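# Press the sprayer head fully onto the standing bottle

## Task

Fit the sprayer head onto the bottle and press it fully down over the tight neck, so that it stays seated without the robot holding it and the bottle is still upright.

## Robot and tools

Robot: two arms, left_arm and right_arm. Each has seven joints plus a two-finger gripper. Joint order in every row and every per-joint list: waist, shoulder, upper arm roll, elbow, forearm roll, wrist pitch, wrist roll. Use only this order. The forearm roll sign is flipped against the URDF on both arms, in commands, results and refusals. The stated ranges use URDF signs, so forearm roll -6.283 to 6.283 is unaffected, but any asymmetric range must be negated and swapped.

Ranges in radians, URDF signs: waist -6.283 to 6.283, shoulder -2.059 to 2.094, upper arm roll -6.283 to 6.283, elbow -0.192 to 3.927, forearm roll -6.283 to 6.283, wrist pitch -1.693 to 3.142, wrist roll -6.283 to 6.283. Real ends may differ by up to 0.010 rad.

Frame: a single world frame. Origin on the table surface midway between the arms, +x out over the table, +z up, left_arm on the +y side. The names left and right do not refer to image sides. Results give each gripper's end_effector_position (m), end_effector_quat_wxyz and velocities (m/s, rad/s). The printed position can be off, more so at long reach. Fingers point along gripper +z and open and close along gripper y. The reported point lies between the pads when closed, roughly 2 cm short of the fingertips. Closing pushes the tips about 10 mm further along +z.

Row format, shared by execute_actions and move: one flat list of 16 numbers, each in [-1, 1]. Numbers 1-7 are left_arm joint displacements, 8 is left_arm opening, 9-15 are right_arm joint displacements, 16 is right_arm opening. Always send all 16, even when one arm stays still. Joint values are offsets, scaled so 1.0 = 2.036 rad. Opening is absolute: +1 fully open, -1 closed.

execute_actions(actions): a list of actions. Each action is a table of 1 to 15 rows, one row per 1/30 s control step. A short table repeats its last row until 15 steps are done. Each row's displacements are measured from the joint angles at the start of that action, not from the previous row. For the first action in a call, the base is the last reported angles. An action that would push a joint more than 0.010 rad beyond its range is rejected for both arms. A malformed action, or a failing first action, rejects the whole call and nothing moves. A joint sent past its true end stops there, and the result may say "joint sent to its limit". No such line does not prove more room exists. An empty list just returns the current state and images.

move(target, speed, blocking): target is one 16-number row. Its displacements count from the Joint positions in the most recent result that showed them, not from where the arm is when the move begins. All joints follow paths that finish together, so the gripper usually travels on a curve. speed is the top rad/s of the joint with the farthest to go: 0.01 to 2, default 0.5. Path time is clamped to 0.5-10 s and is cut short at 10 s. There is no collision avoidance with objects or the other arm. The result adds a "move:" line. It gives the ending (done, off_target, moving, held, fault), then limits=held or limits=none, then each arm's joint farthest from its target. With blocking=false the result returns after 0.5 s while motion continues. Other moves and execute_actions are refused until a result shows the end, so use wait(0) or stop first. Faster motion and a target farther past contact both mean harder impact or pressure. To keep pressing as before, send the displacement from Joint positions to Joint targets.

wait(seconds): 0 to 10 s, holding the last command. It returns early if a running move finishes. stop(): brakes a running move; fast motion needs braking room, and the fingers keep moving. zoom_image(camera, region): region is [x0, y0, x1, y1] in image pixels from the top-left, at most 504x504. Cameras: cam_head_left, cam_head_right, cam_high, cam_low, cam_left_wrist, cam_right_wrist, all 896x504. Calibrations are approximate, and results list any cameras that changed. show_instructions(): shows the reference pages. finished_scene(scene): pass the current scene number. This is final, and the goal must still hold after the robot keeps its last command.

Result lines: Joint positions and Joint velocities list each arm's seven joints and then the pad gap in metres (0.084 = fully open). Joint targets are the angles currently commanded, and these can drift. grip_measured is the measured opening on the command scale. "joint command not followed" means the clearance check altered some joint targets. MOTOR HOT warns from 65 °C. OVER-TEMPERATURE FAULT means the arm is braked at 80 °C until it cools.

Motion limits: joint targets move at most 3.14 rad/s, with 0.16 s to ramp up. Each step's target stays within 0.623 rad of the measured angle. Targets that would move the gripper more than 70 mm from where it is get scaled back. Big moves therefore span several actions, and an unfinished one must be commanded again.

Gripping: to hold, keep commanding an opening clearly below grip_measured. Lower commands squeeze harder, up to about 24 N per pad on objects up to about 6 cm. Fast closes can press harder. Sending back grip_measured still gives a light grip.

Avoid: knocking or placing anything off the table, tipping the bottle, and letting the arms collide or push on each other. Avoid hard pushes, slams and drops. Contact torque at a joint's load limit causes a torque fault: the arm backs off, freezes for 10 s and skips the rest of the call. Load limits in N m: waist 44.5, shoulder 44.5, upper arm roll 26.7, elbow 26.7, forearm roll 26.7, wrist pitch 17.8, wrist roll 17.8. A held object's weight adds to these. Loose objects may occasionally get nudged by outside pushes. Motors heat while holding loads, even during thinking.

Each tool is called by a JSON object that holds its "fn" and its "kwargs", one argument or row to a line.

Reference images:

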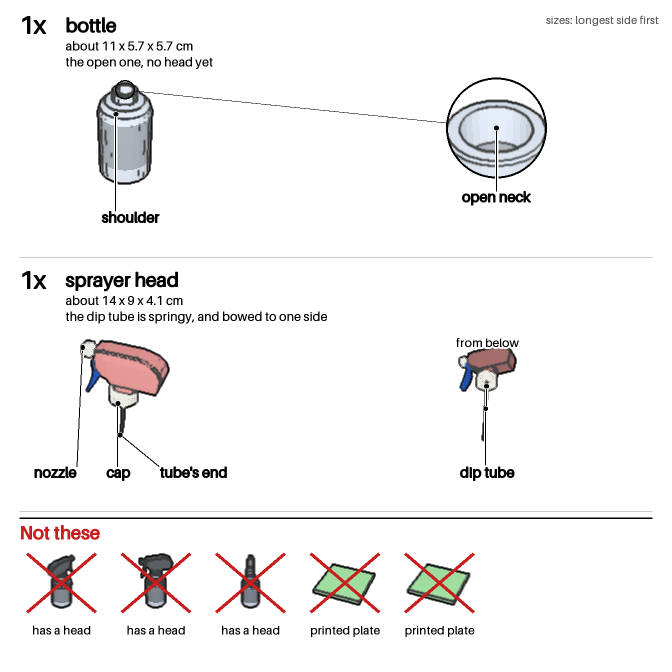

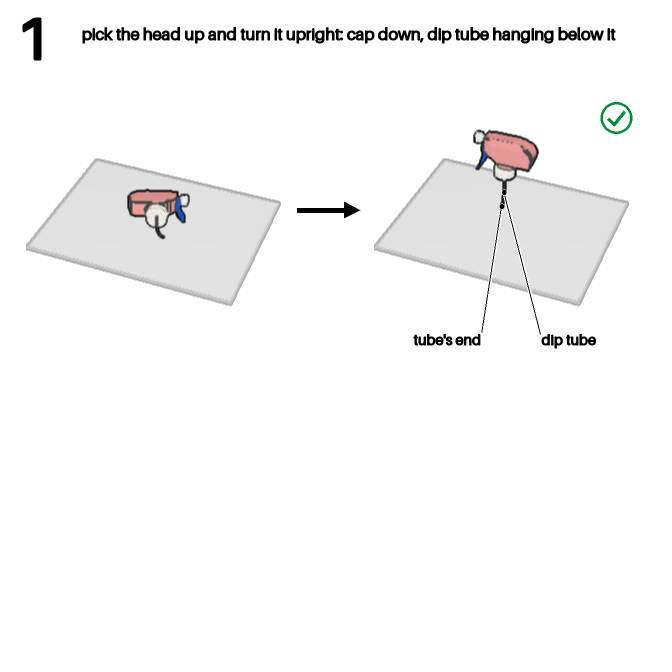

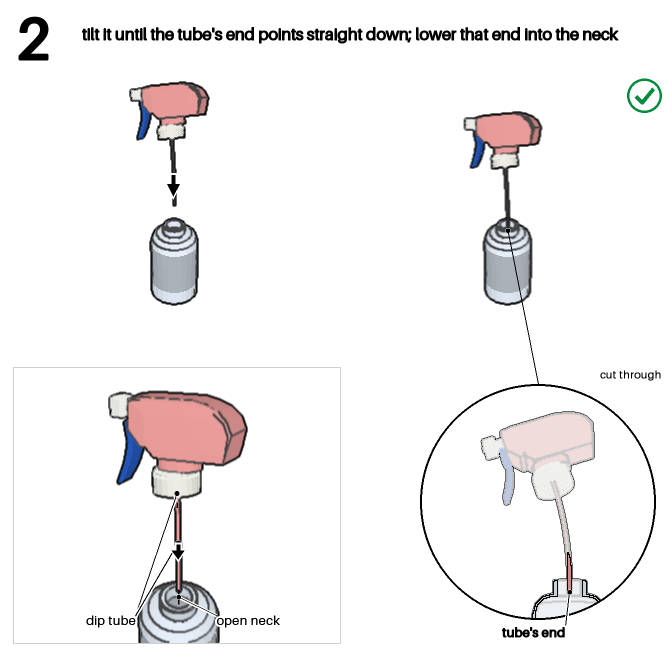

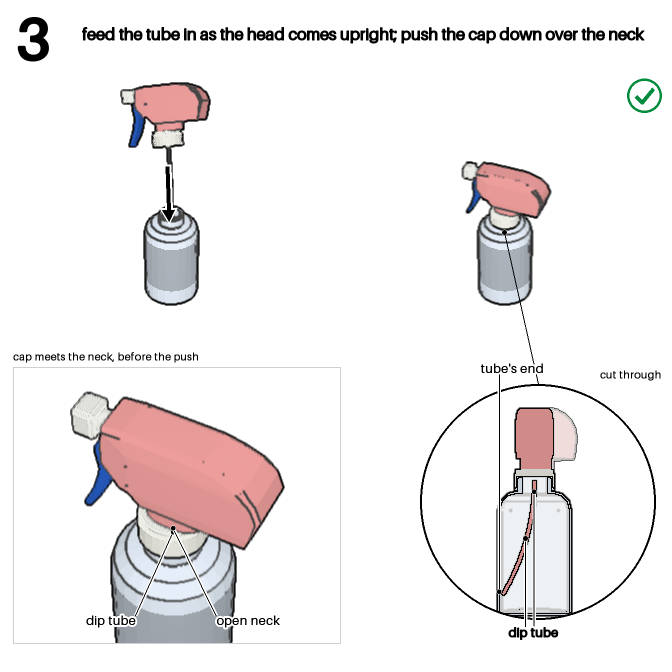

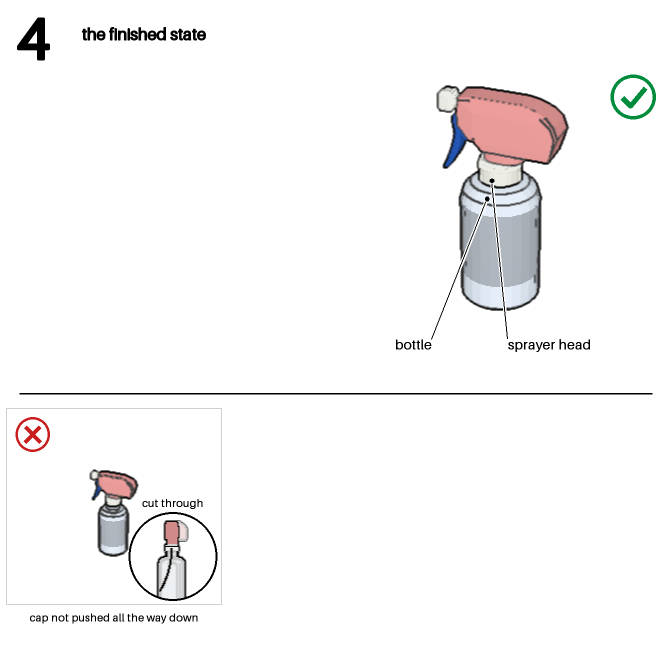

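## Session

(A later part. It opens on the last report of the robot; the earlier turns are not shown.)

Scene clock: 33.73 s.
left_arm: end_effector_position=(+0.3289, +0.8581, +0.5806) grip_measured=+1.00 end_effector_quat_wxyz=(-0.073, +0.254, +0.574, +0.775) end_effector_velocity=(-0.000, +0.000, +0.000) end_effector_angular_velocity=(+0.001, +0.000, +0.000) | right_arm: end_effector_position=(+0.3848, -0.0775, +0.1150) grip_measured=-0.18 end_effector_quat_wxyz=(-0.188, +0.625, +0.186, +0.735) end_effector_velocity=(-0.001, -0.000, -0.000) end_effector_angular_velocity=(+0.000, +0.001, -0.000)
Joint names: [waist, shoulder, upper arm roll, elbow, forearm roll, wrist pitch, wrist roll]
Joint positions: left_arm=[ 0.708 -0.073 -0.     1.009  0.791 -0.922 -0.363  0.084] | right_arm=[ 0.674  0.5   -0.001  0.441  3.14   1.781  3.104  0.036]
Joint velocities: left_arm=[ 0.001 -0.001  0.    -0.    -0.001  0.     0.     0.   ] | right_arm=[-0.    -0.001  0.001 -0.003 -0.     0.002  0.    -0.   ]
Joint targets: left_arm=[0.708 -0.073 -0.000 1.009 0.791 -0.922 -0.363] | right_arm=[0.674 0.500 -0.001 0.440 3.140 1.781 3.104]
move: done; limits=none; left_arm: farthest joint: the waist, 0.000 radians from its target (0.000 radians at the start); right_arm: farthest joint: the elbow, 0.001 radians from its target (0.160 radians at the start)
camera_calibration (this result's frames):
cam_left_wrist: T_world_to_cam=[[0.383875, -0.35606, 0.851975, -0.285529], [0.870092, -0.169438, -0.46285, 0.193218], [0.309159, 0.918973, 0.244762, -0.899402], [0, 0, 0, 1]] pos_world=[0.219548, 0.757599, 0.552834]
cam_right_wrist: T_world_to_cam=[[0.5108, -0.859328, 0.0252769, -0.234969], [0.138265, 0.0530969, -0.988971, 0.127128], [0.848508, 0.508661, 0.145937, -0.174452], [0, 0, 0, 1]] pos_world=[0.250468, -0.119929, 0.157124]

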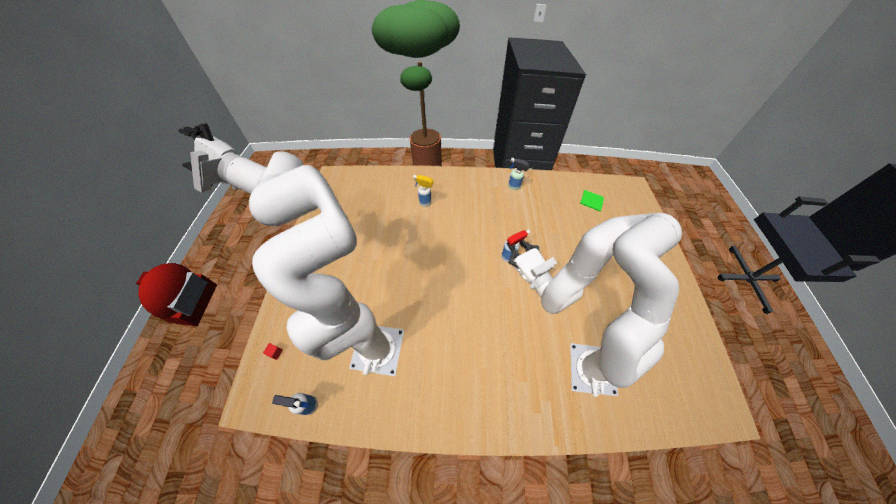

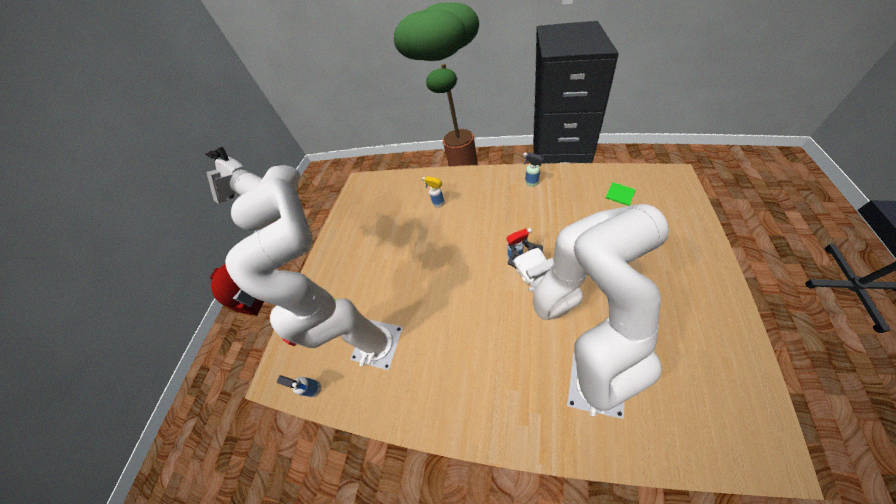

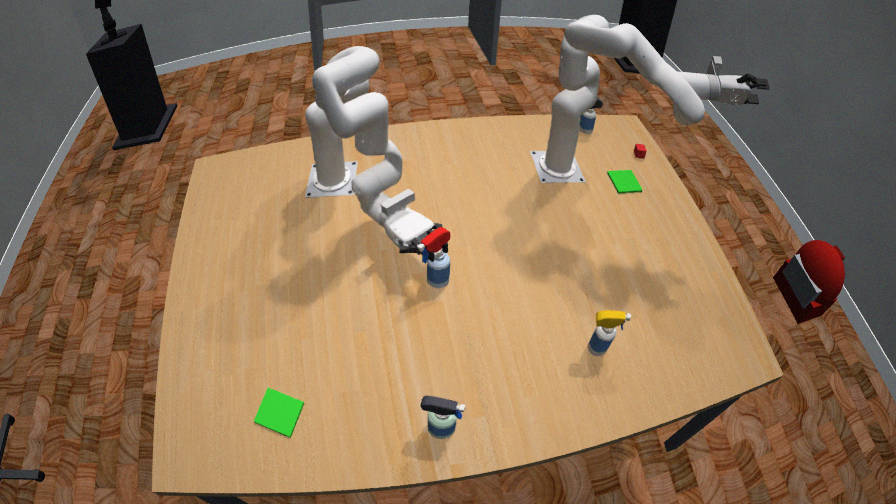

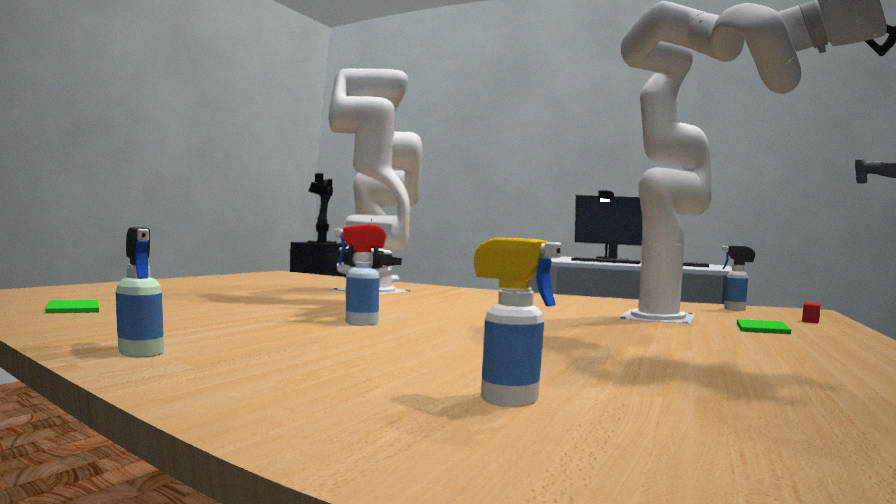

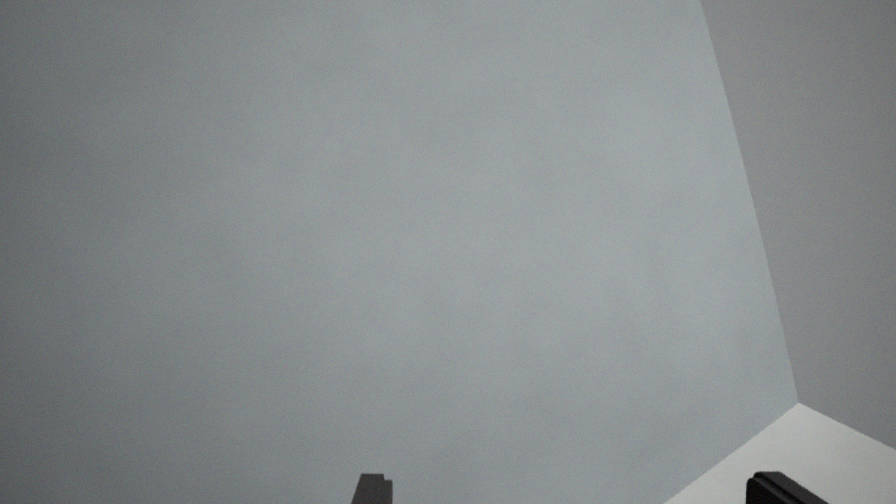

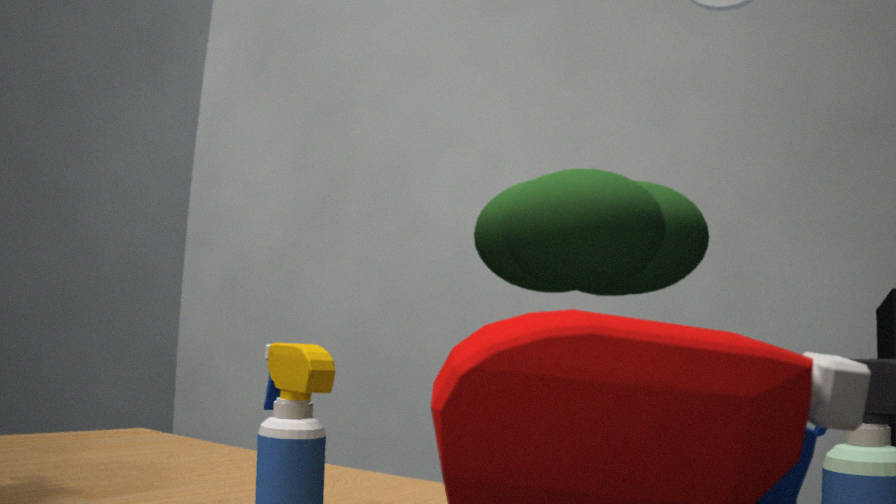

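{"fn": "move", "kwargs": {
  "target": [-0.4,0.1,0,0.3,-0.3885,0.7,0.178,0.5,0,0,0,0,0,0,0,-0.17],
  "speed": 1
}}

{"fn": "move", "kwargs": {
  "target": [-0.34,0.2094,0,0.1725,0,0.447,0,0.5,0,0,0,0,0,0,0,-0.17],
  "speed": 0.8
}}

Scene clock: 36.70 s.
left_arm: end_effector_position=(+0.6805, +0.2775, +0.5246) grip_measured=+0.49 end_effector_quat_wxyz=(+0.044, +0.877, -0.080, +0.471) end_effector_velocity=(-0.000, -0.002, +0.000) end_effector_angular_velocity=(+0.002, +0.000, -0.004) | right_arm: end_effector_position=(+0.3848, -0.0775, +0.1150) grip_measured=-0.18 end_effector_quat_wxyz=(-0.188, +0.625, +0.186, +0.735) end_effector_velocity=(+0.000, +0.000, +0.000) end_effector_angular_velocity=(+0.000, -0.001, -0.000)
Joint names: [waist, shoulder, upper arm roll, elbow, forearm roll, wrist pitch, wrist roll]
Joint positions: left_arm=[-0.106  0.131  0.     1.62   0.     0.503 -0.001  0.065] | right_arm=[ 0.674  0.5   -0.001  0.441  3.14   1.781  3.104  0.036]
Joint velocities: left_arm=[-0.002  0.001 -0.001  0.001 -0.001  0.001  0.001 -0.   ] | right_arm=[ 0.    -0.     0.     0.    -0.001  0.    -0.    -0.   ]
Joint targets: left_arm=[-0.106 0.131 -0.000 1.620 0.000 0.503 -0.000] | right_arm=[0.674 0.500 -0.001 0.441 3.140 1.781 3.104]
move: done; limits=none; left_arm: farthest joint: the waist, 0.000 radians from its target (0.814 radians at the start); right_arm: farthest joint: the waist, 0.000 radians from its target (0.000 radians at the start)
camera_calibration (this result's frames):
cam_left_wrist: T_world_to_cam=[[-0.200573, -0.979246, 0.0291244, 0.42284], [-0.532997, 0.0841302, -0.841924, 0.84628], [0.822, -0.18439, -0.53881, -0.092555], [0, 0, 0, 1]] pos_world=[0.611955, 0.325801, 0.650319]
cam_right_wrist: T_world_to_cam=[[0.5108, -0.859328, 0.0252769, -0.234969], [0.138265, 0.0530969, -0.988971, 0.127128], [0.848508, 0.508661, 0.145937, -0.174452], [0, 0, 0, 1]] pos_world=[0.250468, -0.119929, 0.157124]

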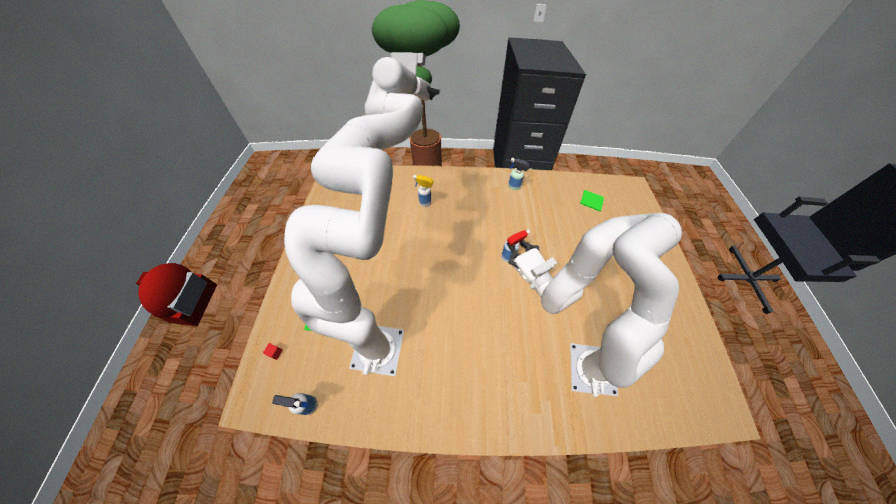

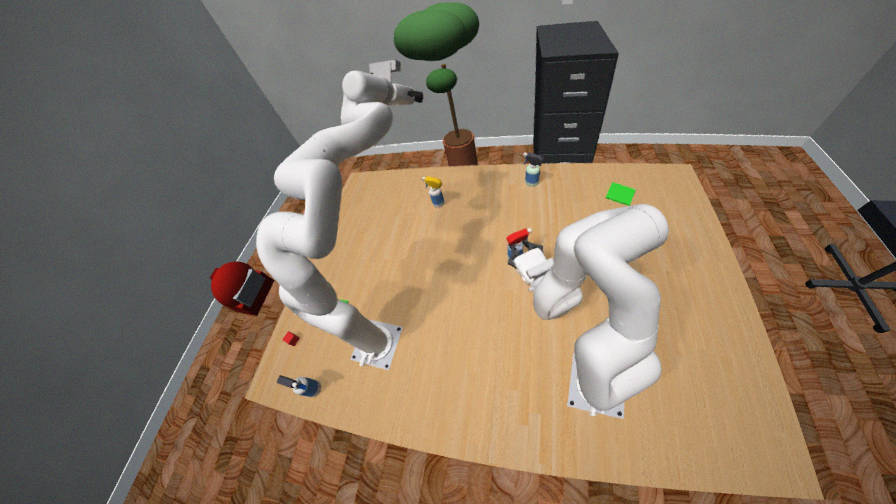

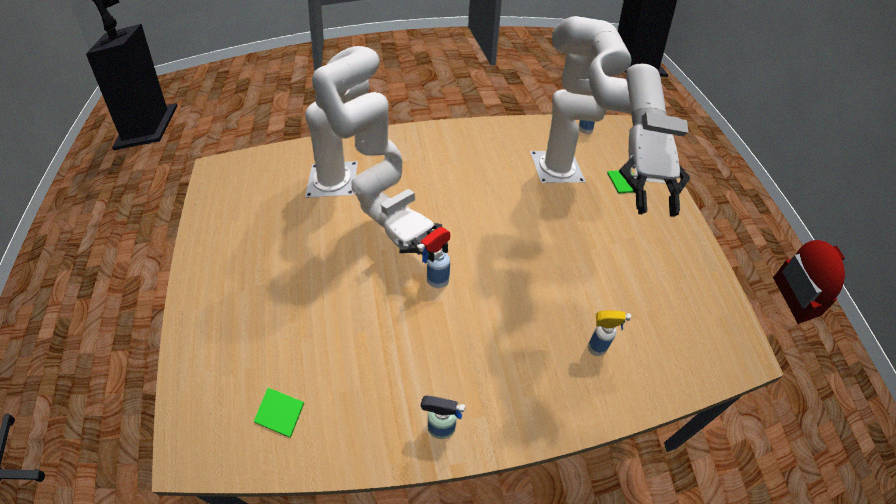

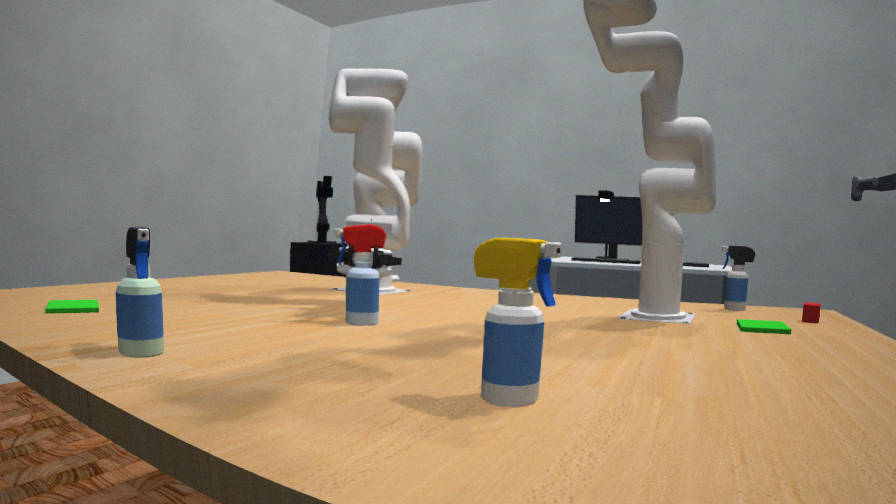

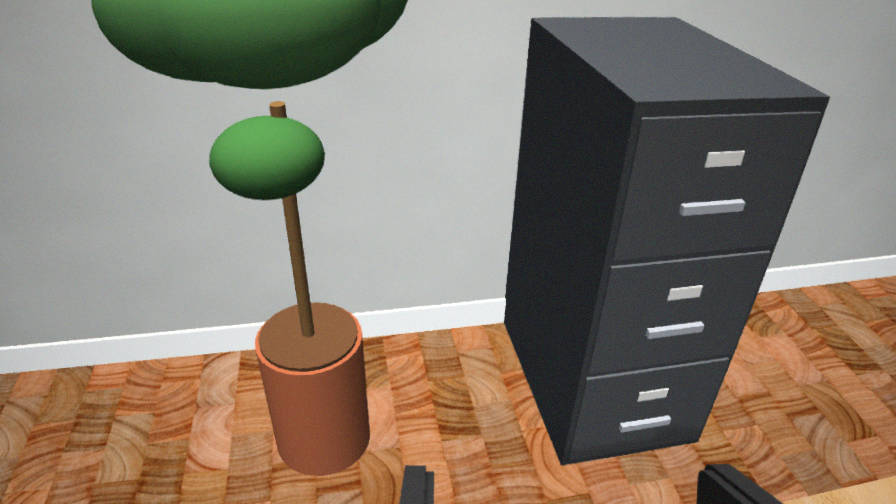

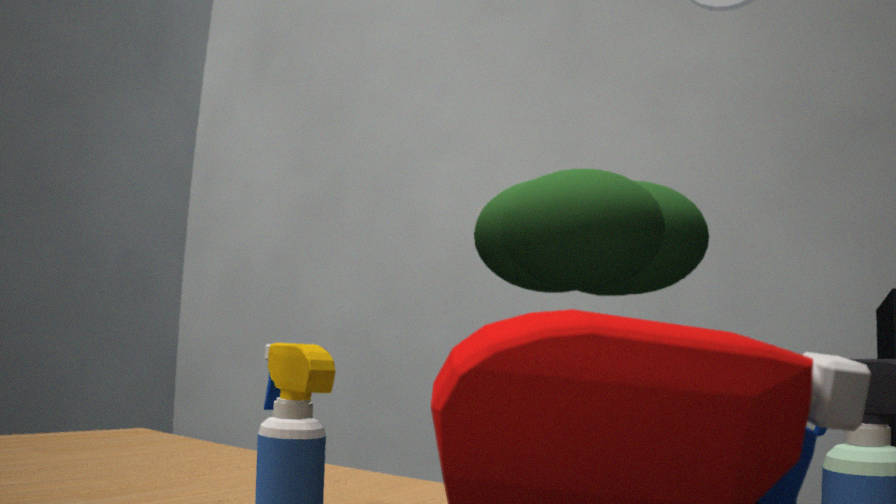

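Scene clock: 38.80 s.
left_arm: end_effector_position=(+0.4039, -0.0774, +0.2598) grip_measured=+0.49 end_effector_quat_wxyz=(+0.000, +0.906, -0.423, +0.001) end_effector_velocity=(-0.002, -0.001, -0.001) end_effector_angular_velocity=(+0.001, +0.001, -0.004) | right_arm: end_effector_position=(+0.3848, -0.0775, +0.1150) grip_measured=-0.18 end_effector_quat_wxyz=(-0.188, +0.625, +0.186, +0.735) end_effector_velocity=(-0.000, +0.001, -0.000) end_effector_angular_velocity=(+0.000, +0.000, +0.001)
Joint names: [waist, shoulder, upper arm roll, elbow, forearm roll, wrist pitch, wrist roll]
Joint positions: left_arm=[-0.798  0.557  0.     1.971  0.     1.413 -0.001  0.065] | right_arm=[ 0.674  0.5   -0.001  0.441  3.14   1.781  3.104  0.036]
Joint velocities: left_arm=[-0.003  0.001 -0.     0.001  0.     0.001  0.     0.   ] | right_arm=[ 0.     0.     0.001 -0.    -0.    -0.    -0.     0.   ]
Joint targets: left_arm=[-0.798 0.557 0.000 1.971 0.000 1.413 -0.001] | right_arm=[0.674 0.500 -0.001 0.441 3.140 1.781 3.104]
move: done; limits=none; left_arm: farthest joint: the shoulder, 0.001 radians from its target (0.427 radians at the start); right_arm: farthest joint: the waist, 0.000 radians from its target (0.000 radians at the start)
camera_calibration (this result's frames):
cam_left_wrist: T_world_to_cam=[[-0.758175, -0.65128, 0.0317121, 0.277478], [-0.651913, 0.758118, -0.0163286, 0.391491], [-0.0134071, -0.0330535, -0.999364, 0.39552], [0, 0, 0, 1]] pos_world=[0.470898, -0.103007, 0.392861]
cam_right_wrist: T_world_to_cam=[[0.5108, -0.859328, 0.0252771, -0.234969], [0.138265, 0.0530967, -0.988971, 0.127128], [0.848508, 0.508661, 0.145937, -0.174452], [0, 0, 0, 1]] pos_world=[0.250468, -0.119929, 0.157124]

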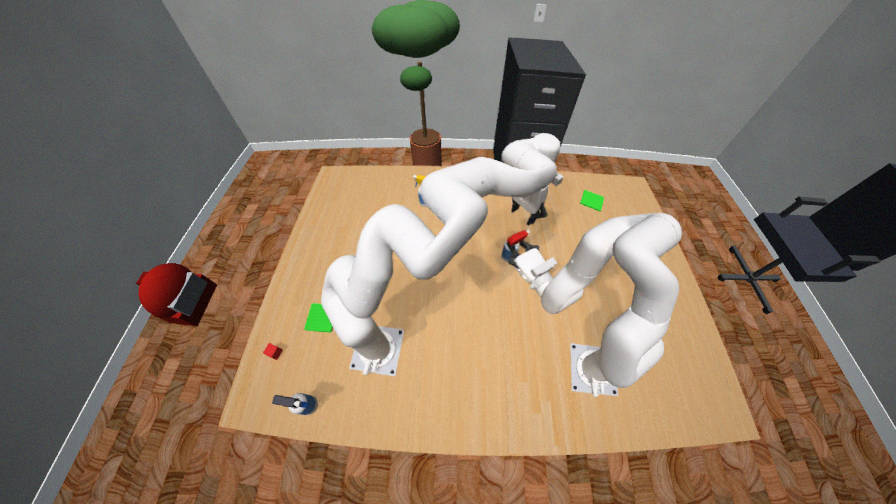

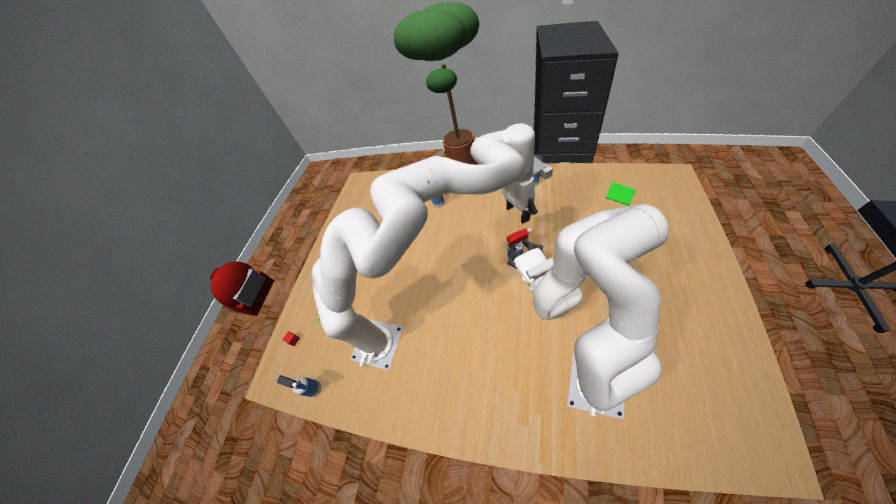

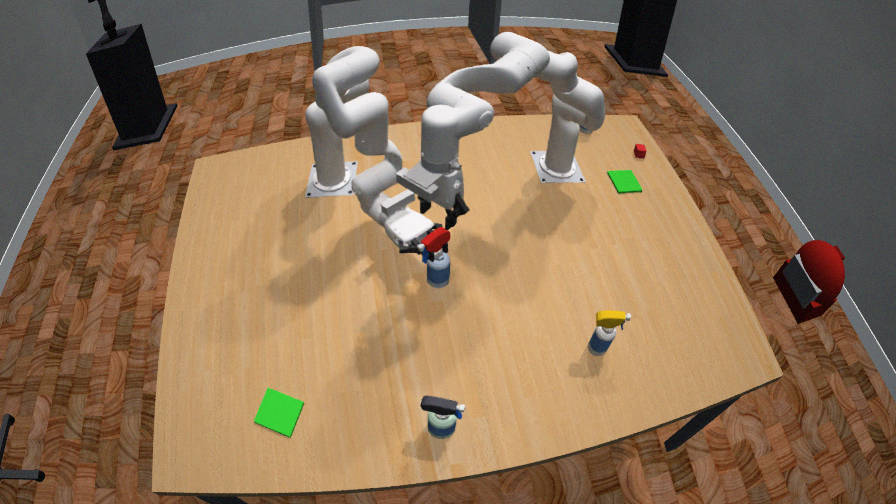

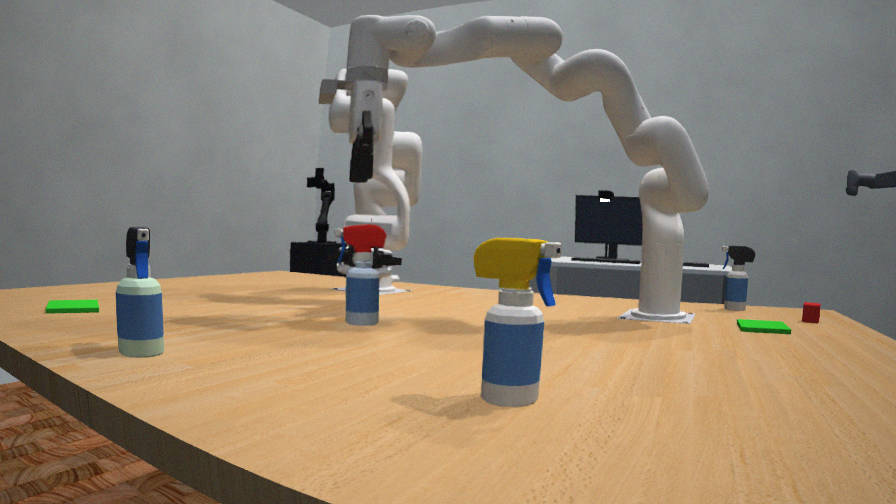

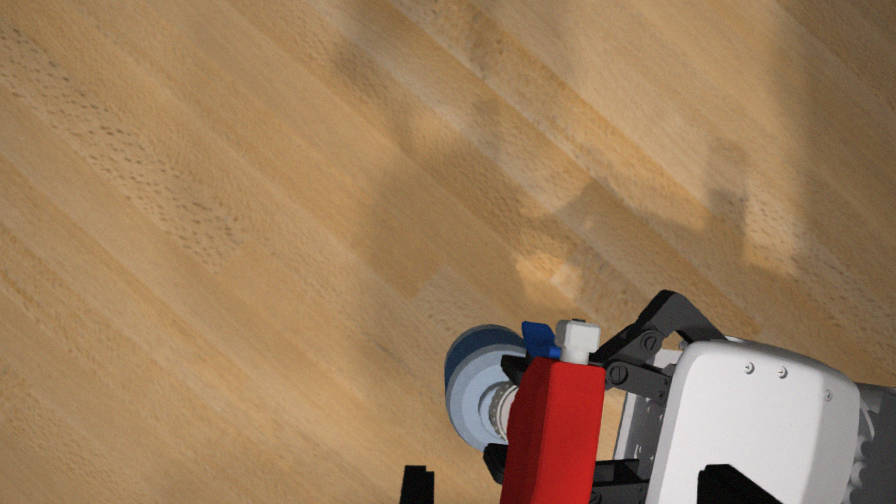

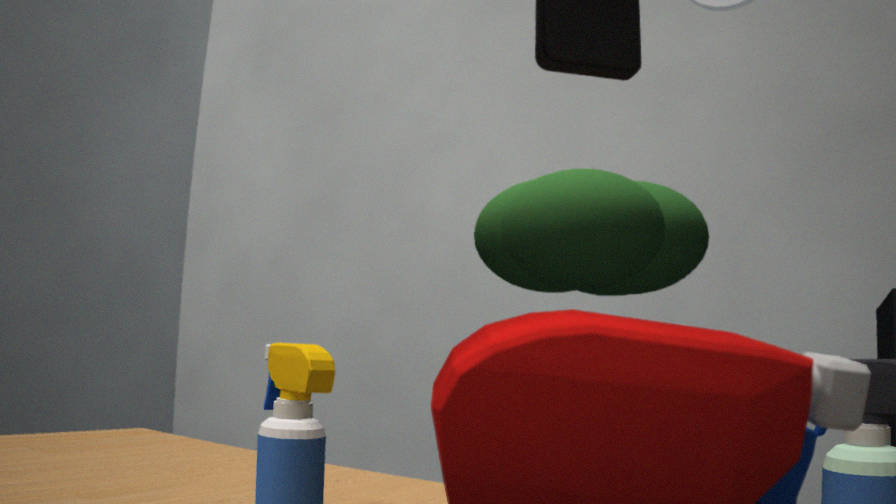

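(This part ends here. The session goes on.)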